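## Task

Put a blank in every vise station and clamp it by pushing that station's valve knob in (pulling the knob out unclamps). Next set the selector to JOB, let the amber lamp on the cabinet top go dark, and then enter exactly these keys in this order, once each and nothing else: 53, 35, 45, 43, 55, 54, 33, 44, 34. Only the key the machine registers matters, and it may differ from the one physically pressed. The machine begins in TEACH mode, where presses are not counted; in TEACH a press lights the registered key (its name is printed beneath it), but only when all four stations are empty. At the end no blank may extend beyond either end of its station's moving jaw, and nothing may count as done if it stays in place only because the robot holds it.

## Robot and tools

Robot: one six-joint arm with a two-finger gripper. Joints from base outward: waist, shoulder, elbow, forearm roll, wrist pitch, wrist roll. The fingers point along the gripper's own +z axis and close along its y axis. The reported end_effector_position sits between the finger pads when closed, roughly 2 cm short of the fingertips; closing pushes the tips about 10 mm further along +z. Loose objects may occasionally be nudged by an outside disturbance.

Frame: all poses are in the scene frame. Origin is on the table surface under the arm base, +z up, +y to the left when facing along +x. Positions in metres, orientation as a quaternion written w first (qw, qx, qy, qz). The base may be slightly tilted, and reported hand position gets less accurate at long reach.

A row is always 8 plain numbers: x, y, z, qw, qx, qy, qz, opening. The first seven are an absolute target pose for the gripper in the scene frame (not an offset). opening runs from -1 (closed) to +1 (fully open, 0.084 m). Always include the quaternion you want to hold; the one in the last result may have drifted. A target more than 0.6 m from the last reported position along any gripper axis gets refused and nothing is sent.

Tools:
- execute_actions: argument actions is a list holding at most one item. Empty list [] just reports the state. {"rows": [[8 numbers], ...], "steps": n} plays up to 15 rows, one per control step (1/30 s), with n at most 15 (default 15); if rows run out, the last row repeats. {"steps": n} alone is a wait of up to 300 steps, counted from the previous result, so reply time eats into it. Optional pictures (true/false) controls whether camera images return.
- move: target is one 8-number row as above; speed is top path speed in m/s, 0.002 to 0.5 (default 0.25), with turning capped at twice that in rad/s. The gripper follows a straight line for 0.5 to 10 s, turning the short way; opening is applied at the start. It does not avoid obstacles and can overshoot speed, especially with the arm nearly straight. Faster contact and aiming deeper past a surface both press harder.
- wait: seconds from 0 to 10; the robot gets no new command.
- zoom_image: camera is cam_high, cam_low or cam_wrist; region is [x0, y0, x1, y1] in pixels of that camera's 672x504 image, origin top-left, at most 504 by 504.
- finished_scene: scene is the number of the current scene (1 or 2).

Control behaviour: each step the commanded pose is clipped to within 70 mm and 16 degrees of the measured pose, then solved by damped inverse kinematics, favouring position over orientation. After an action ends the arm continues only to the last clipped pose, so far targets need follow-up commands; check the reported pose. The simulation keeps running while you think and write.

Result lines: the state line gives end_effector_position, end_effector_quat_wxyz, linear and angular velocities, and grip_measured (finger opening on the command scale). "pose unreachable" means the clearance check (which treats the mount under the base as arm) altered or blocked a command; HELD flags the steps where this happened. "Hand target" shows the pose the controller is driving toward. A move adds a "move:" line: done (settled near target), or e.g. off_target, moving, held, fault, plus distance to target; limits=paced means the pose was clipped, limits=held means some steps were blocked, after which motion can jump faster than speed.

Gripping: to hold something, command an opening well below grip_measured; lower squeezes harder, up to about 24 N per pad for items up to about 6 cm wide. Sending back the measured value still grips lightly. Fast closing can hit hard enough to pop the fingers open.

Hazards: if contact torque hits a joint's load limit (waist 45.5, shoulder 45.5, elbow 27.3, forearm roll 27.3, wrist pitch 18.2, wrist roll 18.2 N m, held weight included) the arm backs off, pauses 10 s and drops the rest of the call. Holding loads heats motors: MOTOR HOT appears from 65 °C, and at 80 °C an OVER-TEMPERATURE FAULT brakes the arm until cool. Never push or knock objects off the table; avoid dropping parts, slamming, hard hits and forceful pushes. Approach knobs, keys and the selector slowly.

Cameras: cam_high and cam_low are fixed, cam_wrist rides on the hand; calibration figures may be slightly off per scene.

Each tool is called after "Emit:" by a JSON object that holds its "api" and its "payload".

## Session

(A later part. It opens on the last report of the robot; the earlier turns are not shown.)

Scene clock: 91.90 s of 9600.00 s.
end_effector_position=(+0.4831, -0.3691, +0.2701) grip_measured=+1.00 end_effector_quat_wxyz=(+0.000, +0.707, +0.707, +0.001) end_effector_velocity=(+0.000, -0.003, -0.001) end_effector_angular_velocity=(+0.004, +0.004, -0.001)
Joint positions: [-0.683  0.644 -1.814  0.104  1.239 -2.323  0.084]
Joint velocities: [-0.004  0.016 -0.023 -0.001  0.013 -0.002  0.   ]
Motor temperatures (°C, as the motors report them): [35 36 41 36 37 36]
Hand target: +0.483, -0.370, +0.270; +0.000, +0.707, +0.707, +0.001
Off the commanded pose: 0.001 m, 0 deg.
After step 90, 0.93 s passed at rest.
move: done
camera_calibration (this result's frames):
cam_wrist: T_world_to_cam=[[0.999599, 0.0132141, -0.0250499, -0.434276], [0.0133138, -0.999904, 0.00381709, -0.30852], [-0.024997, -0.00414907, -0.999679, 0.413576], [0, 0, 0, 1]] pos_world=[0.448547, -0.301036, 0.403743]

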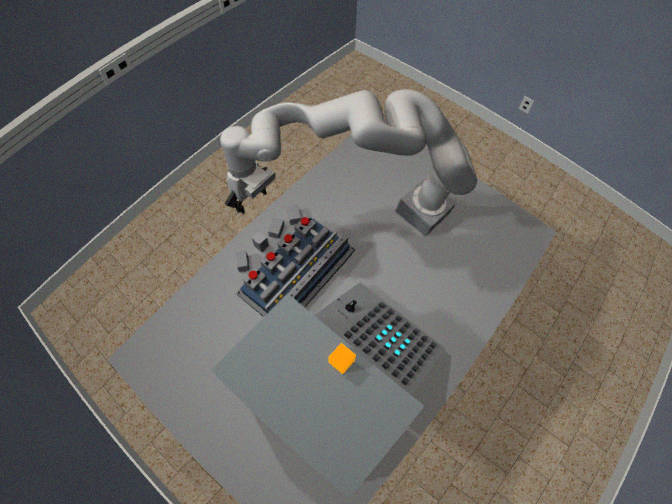

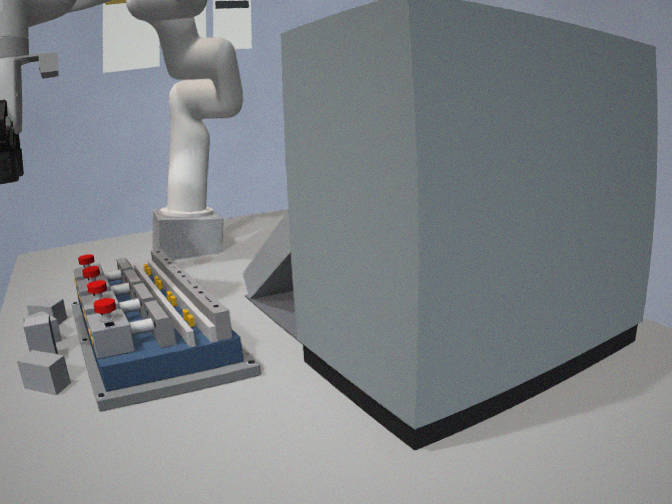

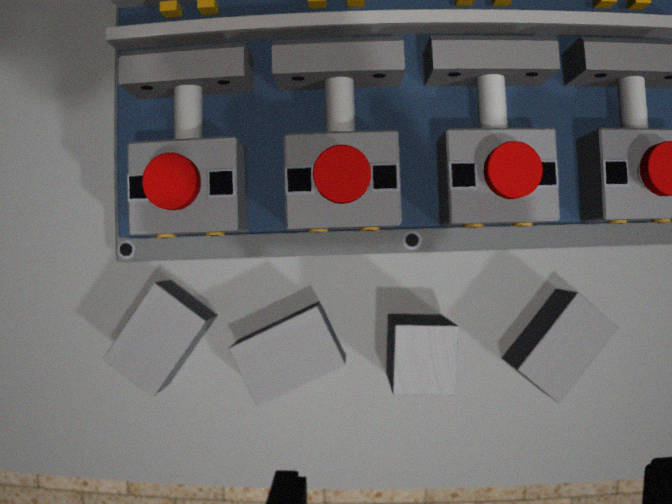

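Emit:
{"api": "move", "payload": {"target": [0.3325,-0.356,0.12,0,0.3007,0.9537,0,1]}}

Emit:
{"api": "move", "payload": {"target": [0.3325,-0.356,0.035,0,0.3007,0.9537,0,1], "speed": 0.08}}

Emit:
{"api": "move", "payload": {"target": [0.3325,-0.356,0.035,0,0.3007,0.9537,0,-0.2]}}

Scene clock: 103.73 s of 9600.00 s.
end_effector_position=(+0.3325, -0.3554, +0.1207) grip_measured=+1.00 end_effector_quat_wxyz=(+0.000, +0.301, +0.953, -0.000) end_effector_velocity=(-0.003, +0.001, -0.003) end_effector_angular_velocity=(+0.005, -0.001, +0.011)
Joint positions: [-0.817  0.478 -1.065  0.137  0.672 -3.489  0.084]
Joint velocities: [-0.003  0.001  0.01   0.007 -0.007 -0.019  0.   ]
Motor temperatures (°C, as the motors report them): [35 36 42 36 37 36]
Hand target: +0.332, -0.355, +0.120; +0.000, +0.301, +0.954, -0.000
Off the commanded pose: 0.001 m, 0 deg.
After step 90, 6.40 s passed at rest.
move: done
camera_calibration (this result's frames):
cam_wrist: T_world_to_cam=[[0.564354, 0.825056, -0.0280522, 0.145873], [0.825452, -0.564448, 0.00519665, -0.407646], [-0.0115465, -0.0260885, -0.999593, 0.248237], [0, 0, 0, 1]] pos_world=[0.257034, -0.343972, 0.254347]

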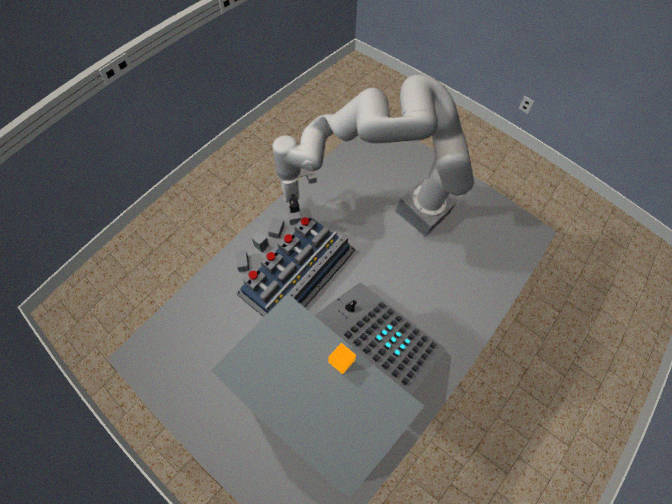

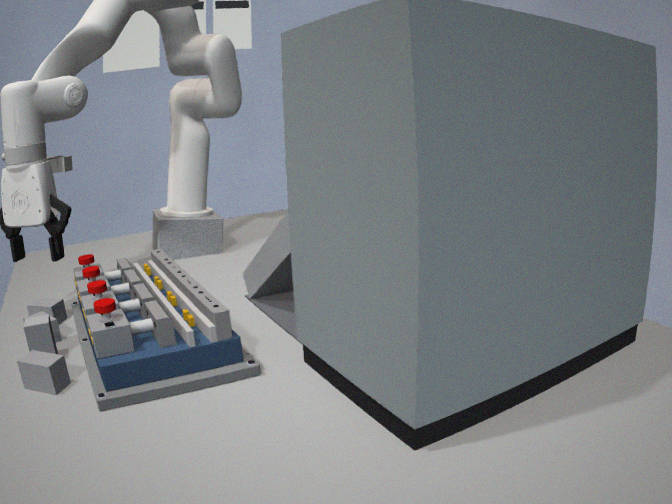

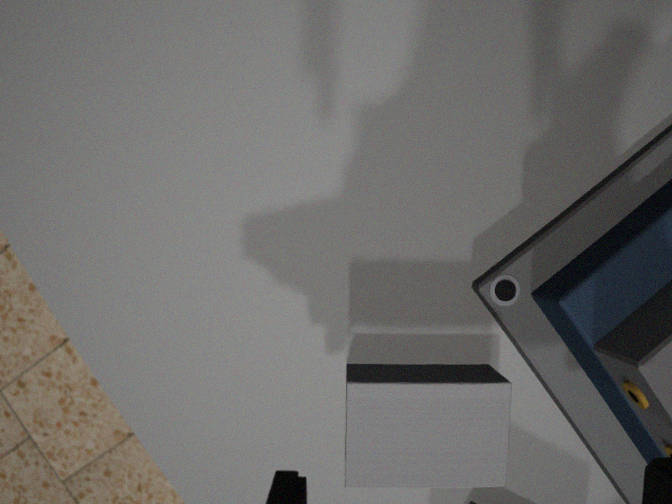

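Scene clock: 105.27 s of 9600.00 s.
end_effector_position=(+0.3327, -0.3567, +0.0360) grip_measured=+1.00 end_effector_quat_wxyz=(+0.001, +0.301, +0.954, -0.001) end_effector_velocity=(-0.000, +0.000, -0.002) end_effector_angular_velocity=(+0.001, +0.001, +0.001)
Joint positions: [-0.795  0.685 -1.087  0.187  0.487 -3.526  0.084]
Joint velocities: [ 0.001  0.006 -0.001  0.002 -0.004 -0.002 -0.   ]
Motor temperatures (°C, as the motors report them): [35 36 42 36 37 36]
Hand target: +0.332, -0.356, +0.035; -0.000, +0.301, +0.954, -0.000
Off the commanded pose: 0.001 m, 0 deg.
move: done
camera_calibration (this result's frames):
cam_wrist: T_world_to_cam=[[0.563616, 0.825555, -0.0282101, 0.144899], [0.825975, -0.563664, 0.0069816, -0.408148], [-0.0101373, -0.0272358, -0.999578, 0.162704], [0, 0, 0, 1]] pos_world=[0.257102, -0.345249, 0.169573]

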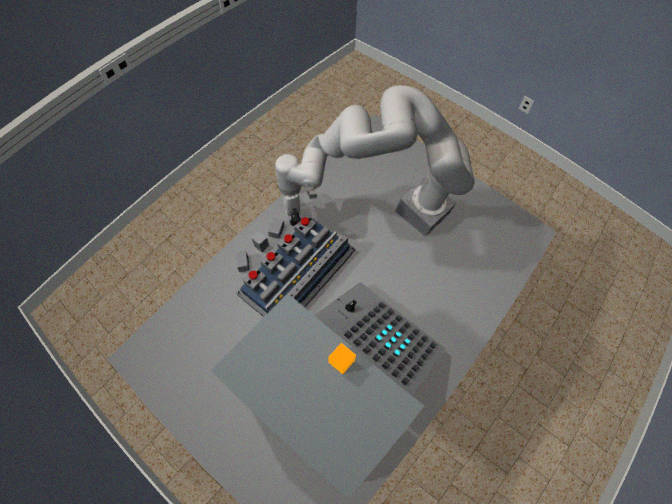

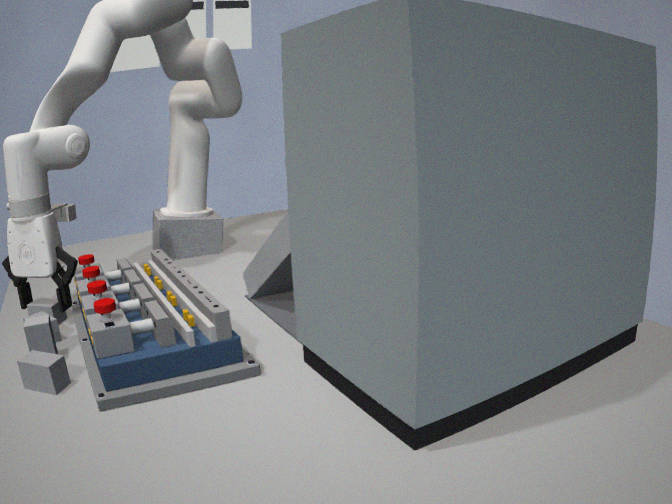

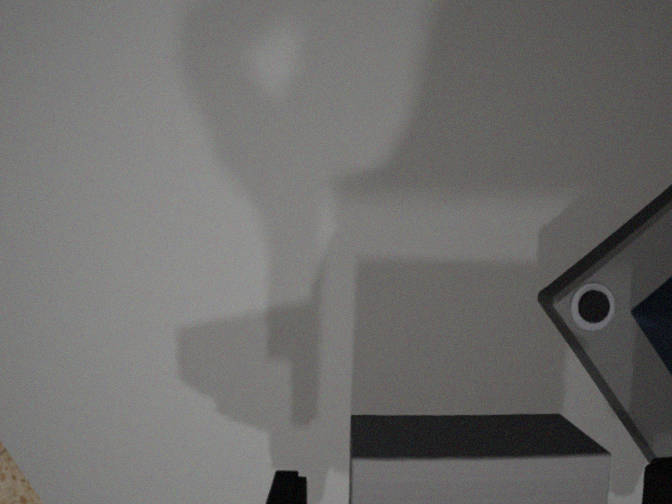

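Scene clock: 105.97 s of 9600.00 s.
end_effector_position=(+0.3325, -0.3559, +0.0350) grip_measured=+0.37 end_effector_quat_wxyz=(-0.000, +0.301, +0.954, +0.000) end_effector_velocity=(+0.000, -0.000, +0.000) end_effector_angular_velocity=(-0.001, -0.001, +0.000)
Joint positions: [-0.795  0.687 -1.088  0.188  0.487 -3.527  0.06 ]
Joint velocities: [ 0.     0.001 -0.001  0.    -0.001 -0.    -0.   ]
Motor temperatures (°C, as the motors report them): [35 36 42 36 37 36]
Hand target: +0.333, -0.356, +0.035; -0.000, +0.301, +0.954, -0.000
Off the commanded pose: 0.000 m, 0 deg.
move: done
camera_calibration (this result's frames):
cam_wrist: T_world_to_cam=[[0.562966, 0.826031, -0.0272374, 0.144739], [0.826401, -0.563063, 0.004693, -0.407347], [-0.0114598, -0.025151, -0.999618, 0.162896], [0, 0, 0, 1]] pos_world=[0.257015, -0.344824, 0.168688]

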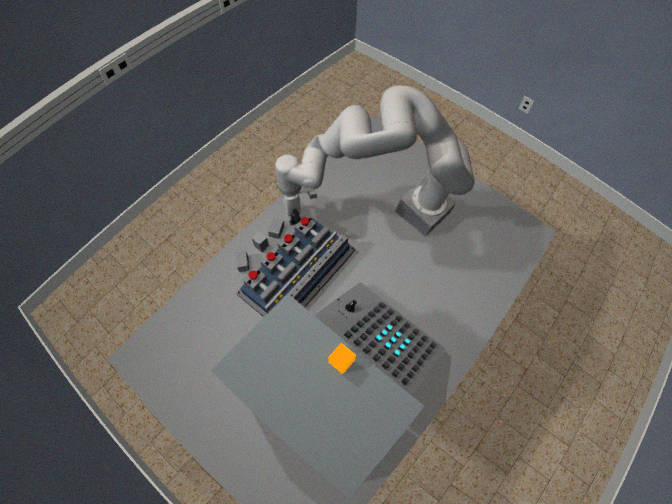

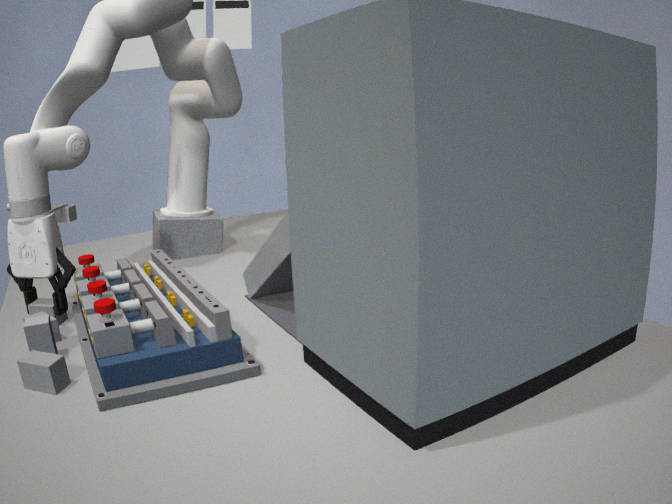

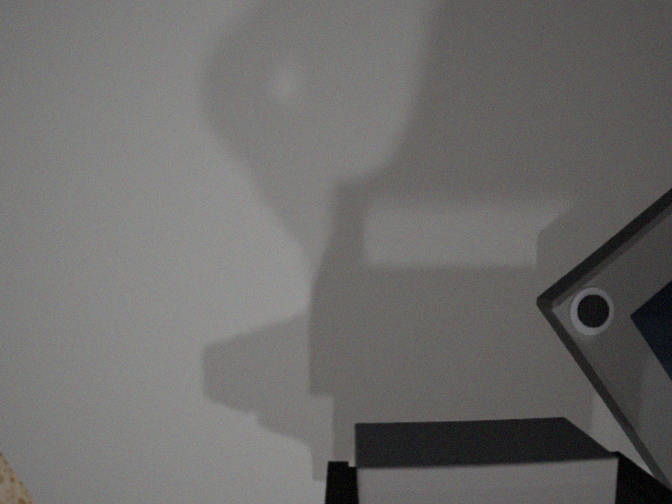

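Emit:
{"api": "move", "payload": {"target": [0.3325,-0.356,0.16,0,0.3007,0.9537,0,-0.4], "speed": 0.12}}

Emit:
{"api": "move", "payload": {"target": [0.355,-0.161,0.16,0,0.7071,0.7071,0,-0.4], "speed": 0.15}}

Emit:
{"api": "move", "payload": {"target": [0.355,-0.161,0.12,0,0.7071,0.7071,0,-0.4], "speed": 0.05}}

Emit:
{"api": "zoom_image", "payload": {"camera": "cam_low", "region": [40, 180, 300, 400]}}

Emit:
{"api": "zoom_image", "payload": {"camera": "cam_high", "region": [230, 170, 400, 320]}}

Scene clock: 109.27 s of 9600.00 s.
end_effector_position=(+0.3326, -0.3559, +0.1591) grip_measured=+0.37 end_effector_quat_wxyz=(-0.000, +0.301, +0.954, +0.000) end_effector_velocity=(+0.002, -0.002, +0.006) end_effector_angular_velocity=(-0.006, -0.005, +0.000)
Joint positions: [-0.827  0.401 -1.083  0.123  0.769 -3.482  0.06 ]
Joint velocities: [-0.001 -0.008 -0.006 -0.001  0.006  0.001  0.   ]
Motor temperatures (°C, as the motors report them): [35 36 42 36 37 36]
Hand target: +0.333, -0.356, +0.160; +0.000, +0.301, +0.954, +0.000
Off the commanded pose: 0.001 m, 0 deg.
move: done
camera_calibration (this result's frames):
cam_wrist: T_world_to_cam=[[0.562832, 0.826147, -0.0264863, 0.148007], [0.826489, -0.562939, 0.00395271, -0.407858], [-0.0116446, -0.0241154, -0.999641, 0.287362], [0, 0, 0, 1]] pos_world=[0.257133, -0.344945, 0.292791]

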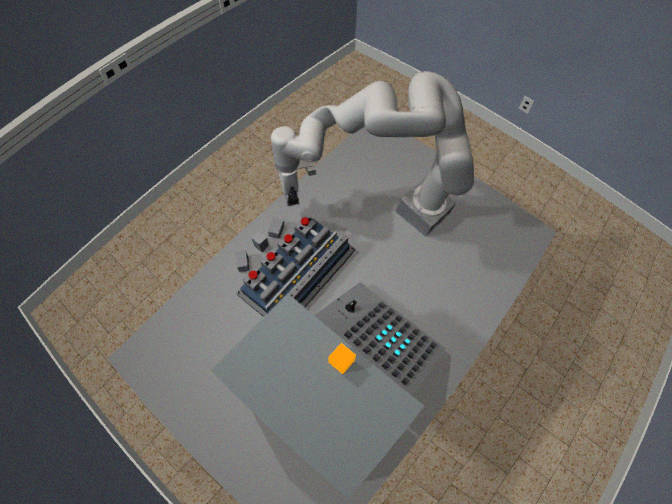

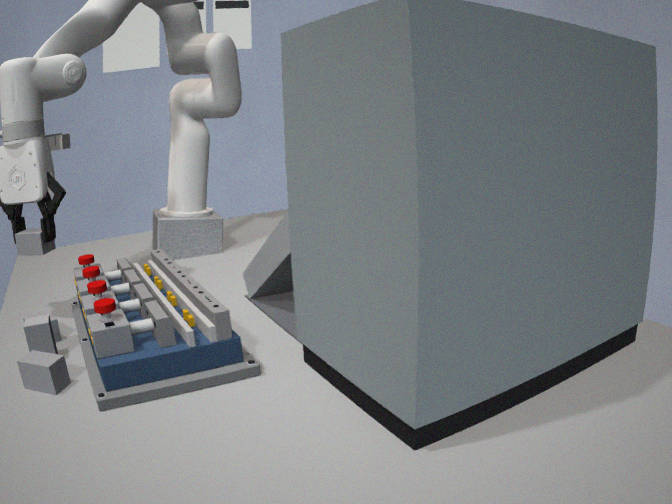

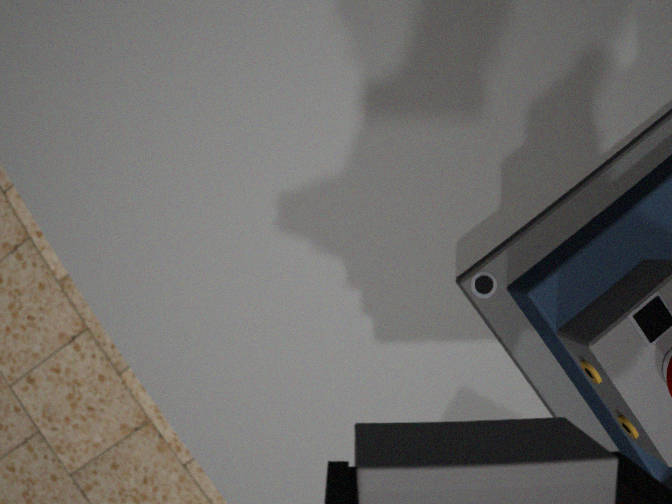

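Scene clock: 112.90 s of 9600.00 s.
end_effector_position=(+0.3551, -0.1616, +0.1602) grip_measured=+0.37 end_effector_quat_wxyz=(-0.000, +0.707, +0.707, -0.000) end_effector_velocity=(+0.000, +0.002, -0.000) end_effector_angular_velocity=(-0.002, +0.002, -0.010)
Joint positions: [-0.457  0.052 -0.666  0.175  0.667 -2.201  0.06 ]
Joint velocities: [ 0.005 -0.003  0.003 -0.003 -0.     0.018 -0.   ]
Motor temperatures (°C, as the motors report them): [35 36 42 36 37 36]
Hand target: +0.355, -0.161, +0.160; -0.000, +0.707, +0.707, -0.000
Off the commanded pose: 0.001 m, 0 deg.
move: done
camera_calibration (this result's frames):
cam_wrist: T_world_to_cam=[[0.999521, 0.0133357, -0.0279336, -0.311408], [0.013485, -0.999896, 0.00516157, -0.0992119], [-0.0278618, -0.00553578, -0.999596, 0.302148], [0, 0, 0, 1]] pos_world=[0.321015, -0.0933761, 0.293839]

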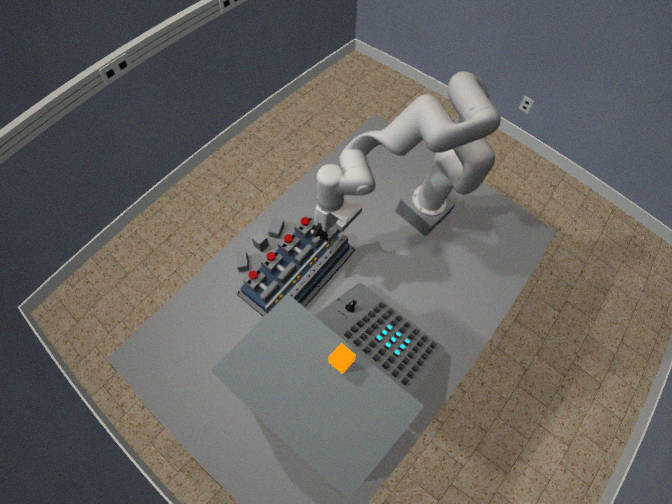

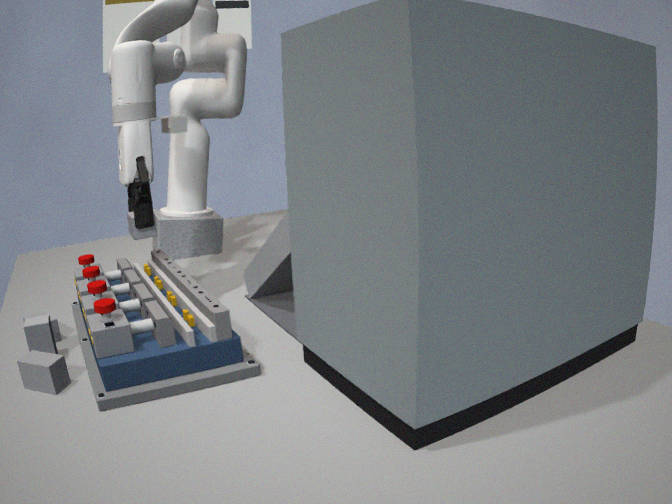

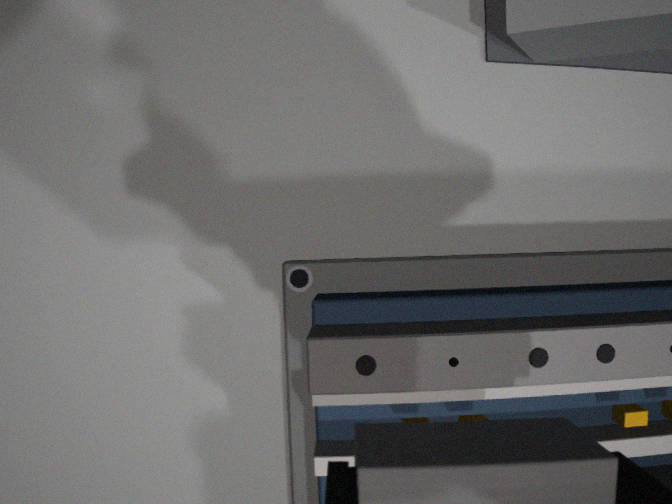

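Scene clock: 114.07 s of 9600.00 s.
end_effector_position=(+0.3553, -0.1612, +0.1207) grip_measured=+0.37 end_effector_quat_wxyz=(+0.001, +0.707, +0.707, +0.000) end_effector_velocity=(+0.002, -0.001, -0.000) end_effector_angular_velocity=(-0.003, -0.006, +0.001)
Joint positions: [-0.437  0.157 -0.647  0.213  0.542 -2.225  0.06 ]
Joint velocities: [ 0.001  0.004 -0.002  0.003 -0.009 -0.003  0.   ]
Motor temperatures (°C, as the motors report them): [35 36 42 36 37 36]
Hand target: +0.355, -0.161, +0.120; +0.000, +0.707, +0.707, -0.000
Off the commanded pose: 0.001 m, 0 deg.
move: done
camera_calibration (this result's frames):
cam_wrist: T_world_to_cam=[[0.999574, 0.0125564, -0.0263514, -0.312962], [0.0127092, -0.999903, 0.00563796, -0.0983719], [-0.026278, -0.00597046, -0.999637, 0.262123], [0, 0, 0, 1]] pos_world=[0.320966, -0.0928677, 0.254335]

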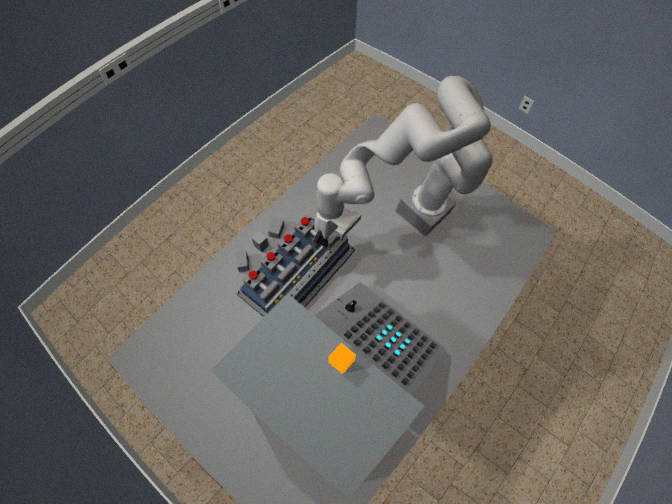

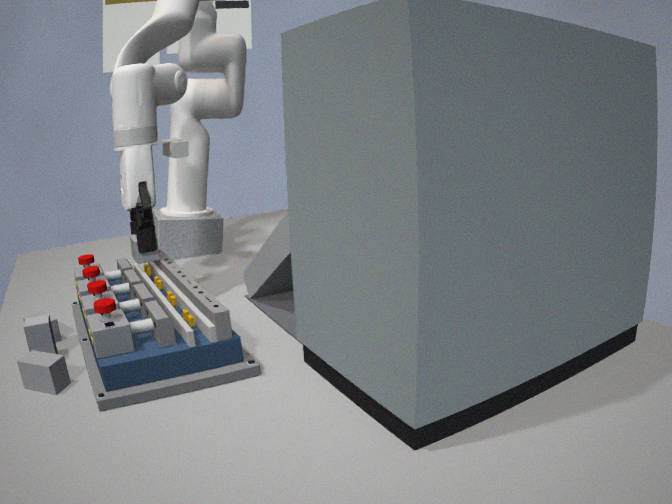

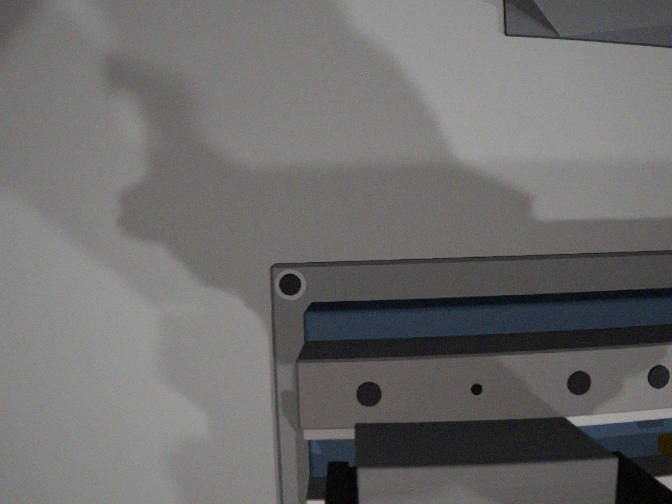

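Region (40, 180, 300, 400) of cam_low's 672x504 image, scaled by 1.938, with more detail than that image has; it fills the top 426 rows of this view, and the rest is white.

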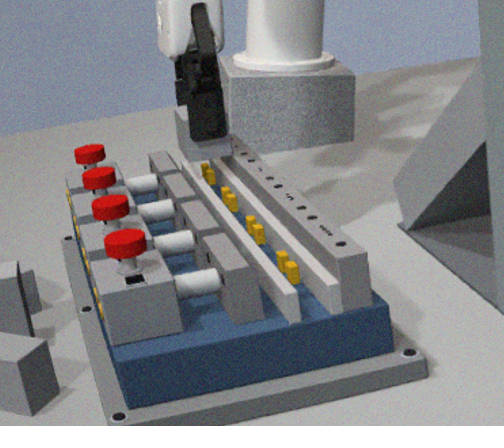

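Region (230, 170, 400, 320) of cam_high's 672x504 image, scaled by 2.965, with more detail than that image has; it fills the top 445 rows of this view, and the rest is white.

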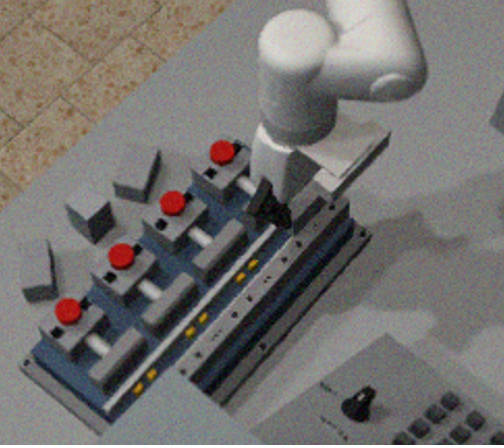

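Emit:
{"api": "move", "payload": {"target": [0.355,-0.165,0.10,0,0.7071,0.7071,0,-0.4], "speed": 0.03}}

Emit:
{"api": "move", "payload": {"target": [0.355,-0.165,0.085,0,0.7071,0.7071,0,-0.4], "speed": 0.015}}

Emit:
{"api": "zoom_image", "payload": {"camera": "cam_low", "region": [40, 180, 300, 400]}}

Scene clock: 118.03 s of 9600.00 s.
end_effector_position=(+0.3559, -0.1648, +0.1009) grip_measured=+0.37 end_effector_quat_wxyz=(+0.001, +0.707, +0.707, +0.000) end_effector_velocity=(-0.001, -0.000, -0.003) end_effector_angular_velocity=(+0.002, +0.003, -0.003)
Joint positions: [-0.434  0.223 -0.653  0.238  0.483 -2.251  0.06 ]
Joint velocities: [-0.001  0.008 -0.001  0.002 -0.004 -0.001 -0.   ]
Motor temperatures (°C, as the motors report them): [35 36 41 36 37 36]
Hand target: +0.355, -0.165, +0.100; +0.000, +0.707, +0.707, -0.000
Off the commanded pose: 0.001 m, 0 deg.
move: done
camera_calibration (this result's frames):
cam_wrist: T_world_to_cam=[[0.999583, 0.013513, -0.0255329, -0.314026], [0.0136627, -0.99989, 0.00569816, -0.102188], [-0.0254531, -0.00604463, -0.999658, 0.241942], [0, 0, 0, 1]] pos_world=[0.321449, -0.0964714, 0.234424]

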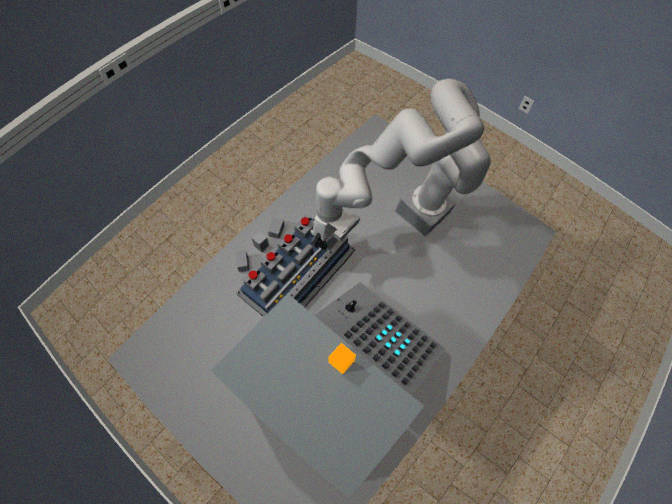

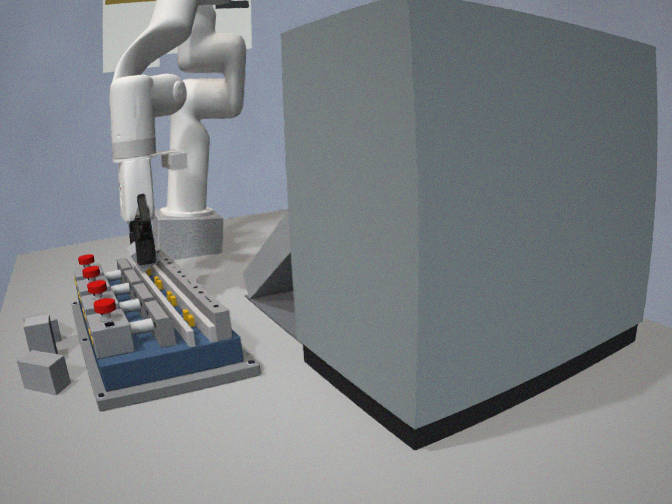

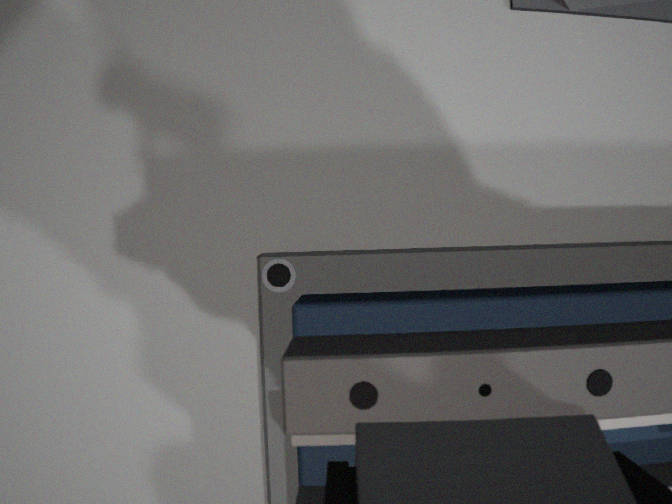

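Scene clock: 119.33 s of 9600.00 s.
end_effector_position=(+0.3557, -0.1653, +0.0857) grip_measured=+0.37 end_effector_quat_wxyz=(+0.001, +0.707, +0.707, +0.000) end_effector_velocity=(-0.000, +0.000, -0.001) end_effector_angular_velocity=(+0.002, +0.001, -0.000)
Joint positions: [-0.426  0.27  -0.656  0.261  0.44  -2.268  0.06 ]
Joint velocities: [ 0.     0.002 -0.     0.003 -0.    -0.003 -0.   ]
Motor temperatures (°C, as the motors report them): [35 36 41 36 37 36]
Hand target: +0.355, -0.165, +0.085; +0.000, +0.707, +0.707, -0.000
Off the commanded pose: 0.001 m, 0 deg.
move: done
camera_calibration (this result's frames):
cam_wrist: T_world_to_cam=[[0.999582, 0.0127847, -0.0259261, -0.314296], [0.0129356, -0.9999, 0.00566157, -0.102372], [-0.0258511, -0.00599458, -0.999648, 0.226916], [0, 0, 0, 1]] pos_world=[0.321355, -0.0969835, 0.219268]

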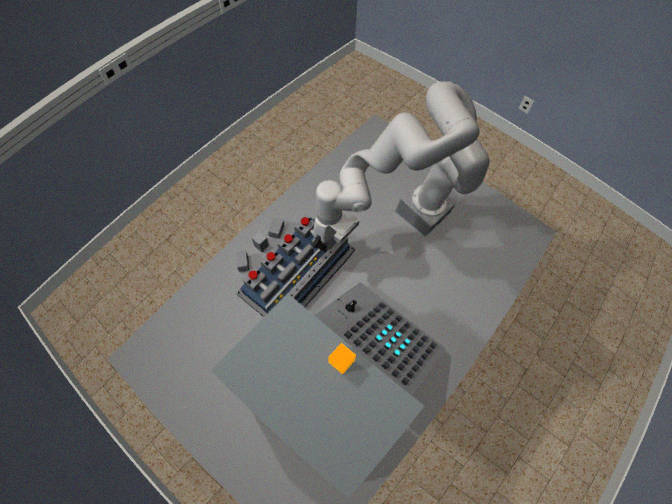

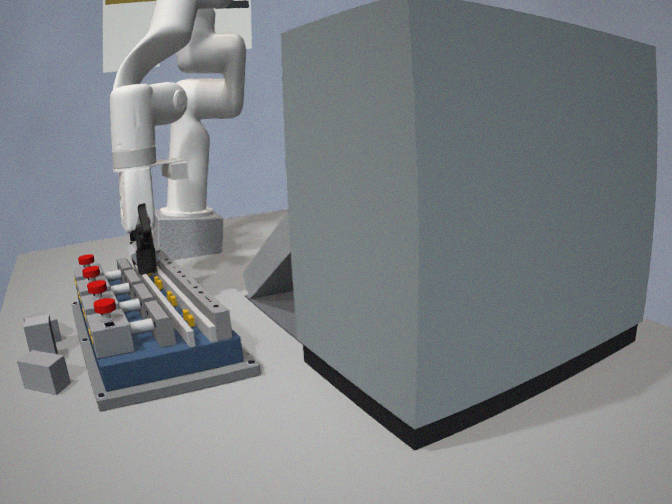

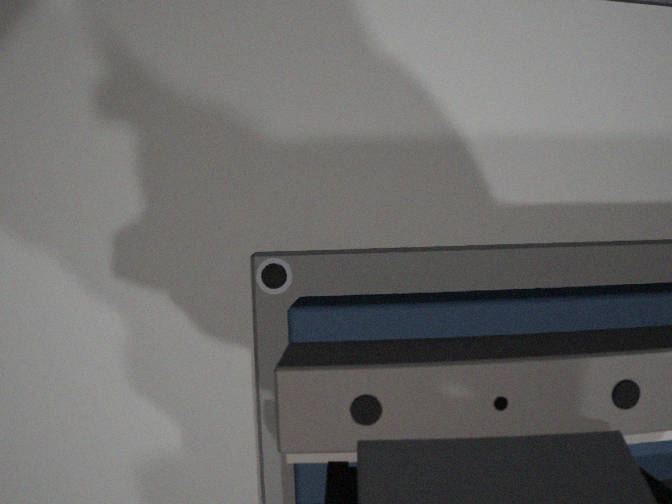

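Region (40, 180, 300, 400) of cam_low's 672x504 image, scaled by 1.938, with more detail than that image has; it fills the top 426 rows of this view, and the rest is white.

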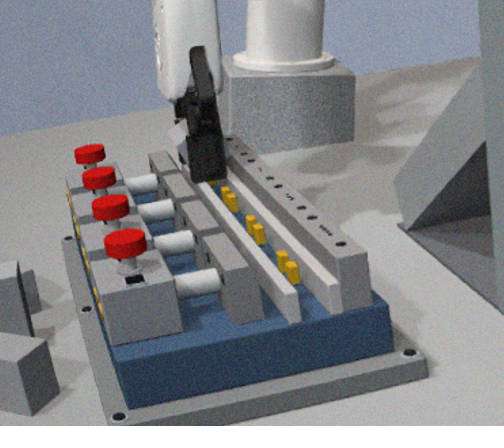

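Emit:
{"api": "move", "payload": {"target": [0.355,-0.165,0.088,0,0.7071,0.7071,0,0.8], "speed": 0.02}}

Emit:
{"api": "move", "payload": {"target": [0.355,-0.20,0.22,0,0.7071,0.7071,0,0.8], "speed": 0.1}}

Emit:
{"api": "zoom_image", "payload": {"camera": "cam_low", "region": [40, 180, 300, 400]}}

Scene clock: 122.17 s of 9600.00 s.
end_effector_position=(+0.3547, -0.1648, +0.0877) grip_measured=+0.80 end_effector_quat_wxyz=(-0.000, +0.707, +0.707, -0.000) end_effector_velocity=(+0.002, -0.001, +0.002) end_effector_angular_velocity=(-0.003, -0.005, -0.001)
Joint positions: [-0.428  0.262 -0.654  0.257  0.448 -2.265  0.077]
Joint velocities: [-0.001 -0.004 -0.002 -0.001 -0.     0.001 -0.   ]
Motor temperatures (°C, as the motors report them): [35 36 41 36 37 36]
Hand target: +0.355, -0.165, +0.088; -0.000, +0.707, +0.707, +0.000
Off the commanded pose: 0.000 m, 0 deg.
move: done
camera_calibration (this result's frames):
cam_wrist: T_world_to_cam=[[0.999525, 0.0126181, -0.0281133, -0.313042], [0.0127444, -0.999909, 0.00431625, -0.101709], [-0.0280563, -0.00467249, -0.999595, 0.229849], [0, 0, 0, 1]] pos_world=[0.320638, -0.0966755, 0.221395]

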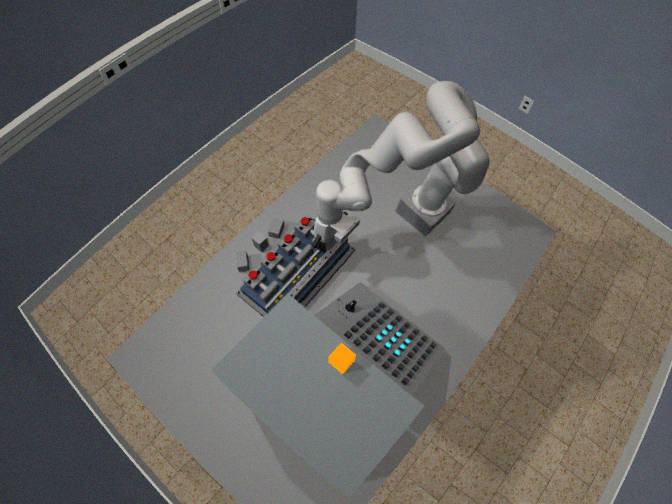

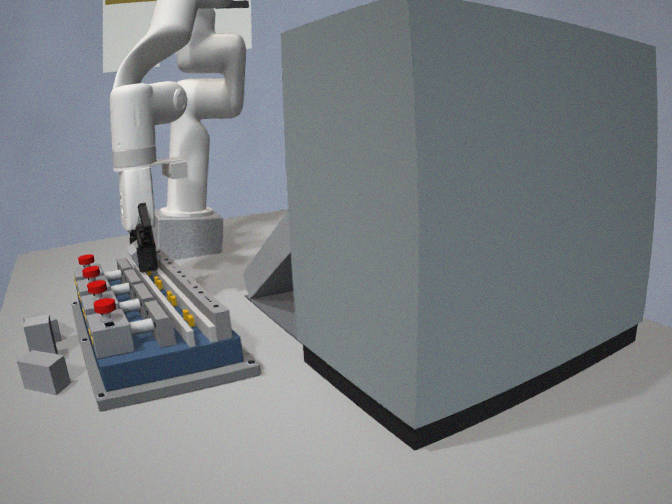

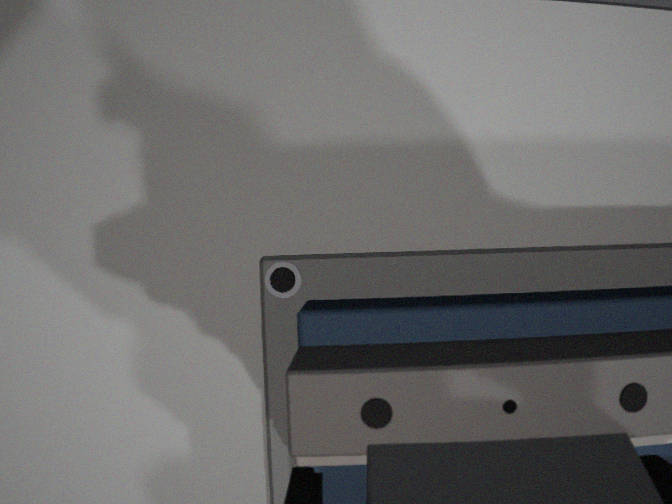

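Scene clock: 123.97 s of 9600.00 s.
end_effector_position=(+0.3552, -0.1997, +0.2191) grip_measured=+0.80 end_effector_quat_wxyz=(-0.000, +0.707, +0.707, +0.000) end_effector_velocity=(+0.001, -0.001, +0.004) end_effector_angular_velocity=(-0.002, -0.003, +0.000)
Joint positions: [-0.56  -0.002 -0.794  0.138  0.858 -2.256  0.077]
Joint velocities: [-0.003 -0.004 -0.008 -0.001  0.009 -0.001 -0.   ]
Motor temperatures (°C, as the motors report them): [35 36 41 36 37 36]
Hand target: +0.355, -0.200, +0.220; -0.000, +0.707, +0.707, +0.000
Off the commanded pose: 0.001 m, 0 deg.
move: done
camera_calibration (this result's frames):
cam_wrist: T_world_to_cam=[[0.999542, 0.0129985, -0.0273153, -0.309531], [0.013102, -0.999908, 0.00361411, -0.137154], [-0.0272658, -0.00397034, -0.99962, 0.360957], [0, 0, 0, 1]] pos_world=[0.321028, -0.131685, 0.352861]

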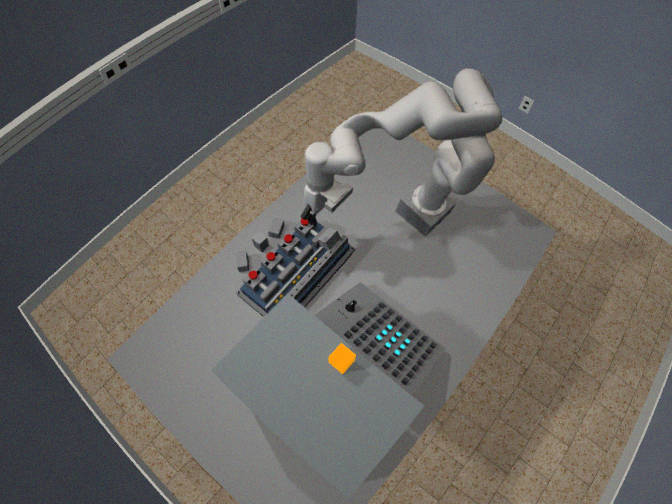

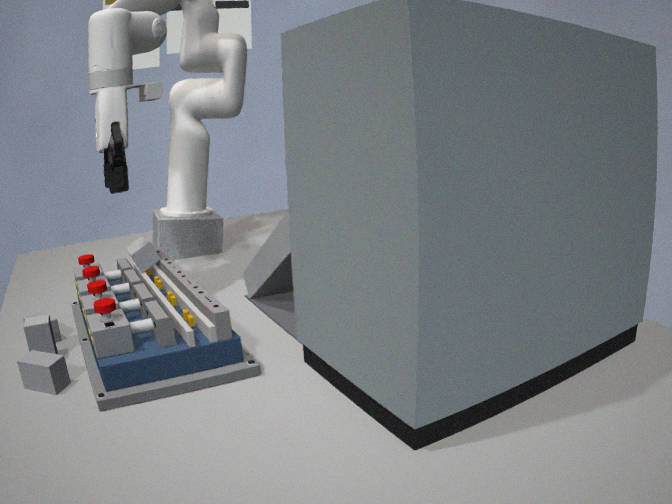

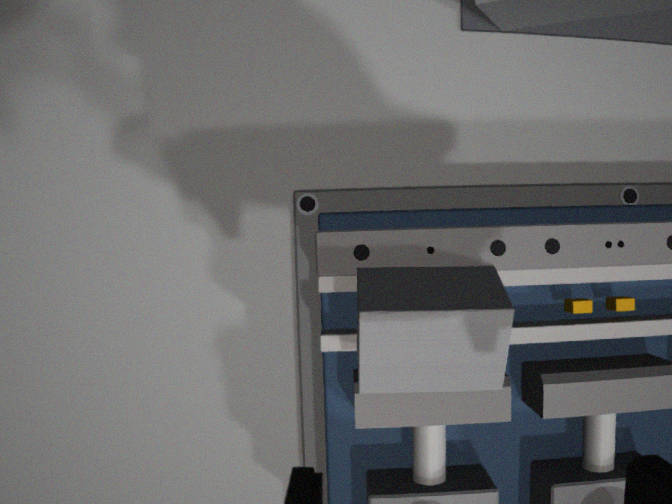

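Region (40, 180, 300, 400) of cam_low's 672x504 image, scaled by 1.938, with more detail than that image has; it fills the top 426 rows of this view, and the rest is white.

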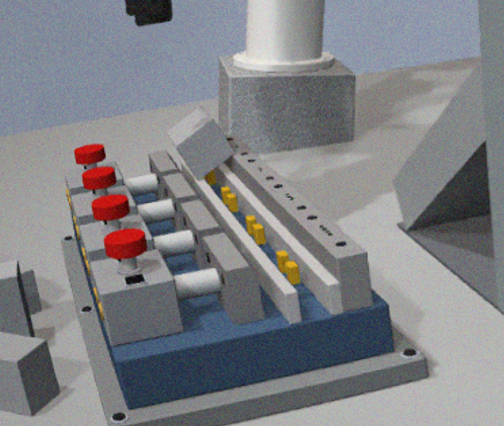

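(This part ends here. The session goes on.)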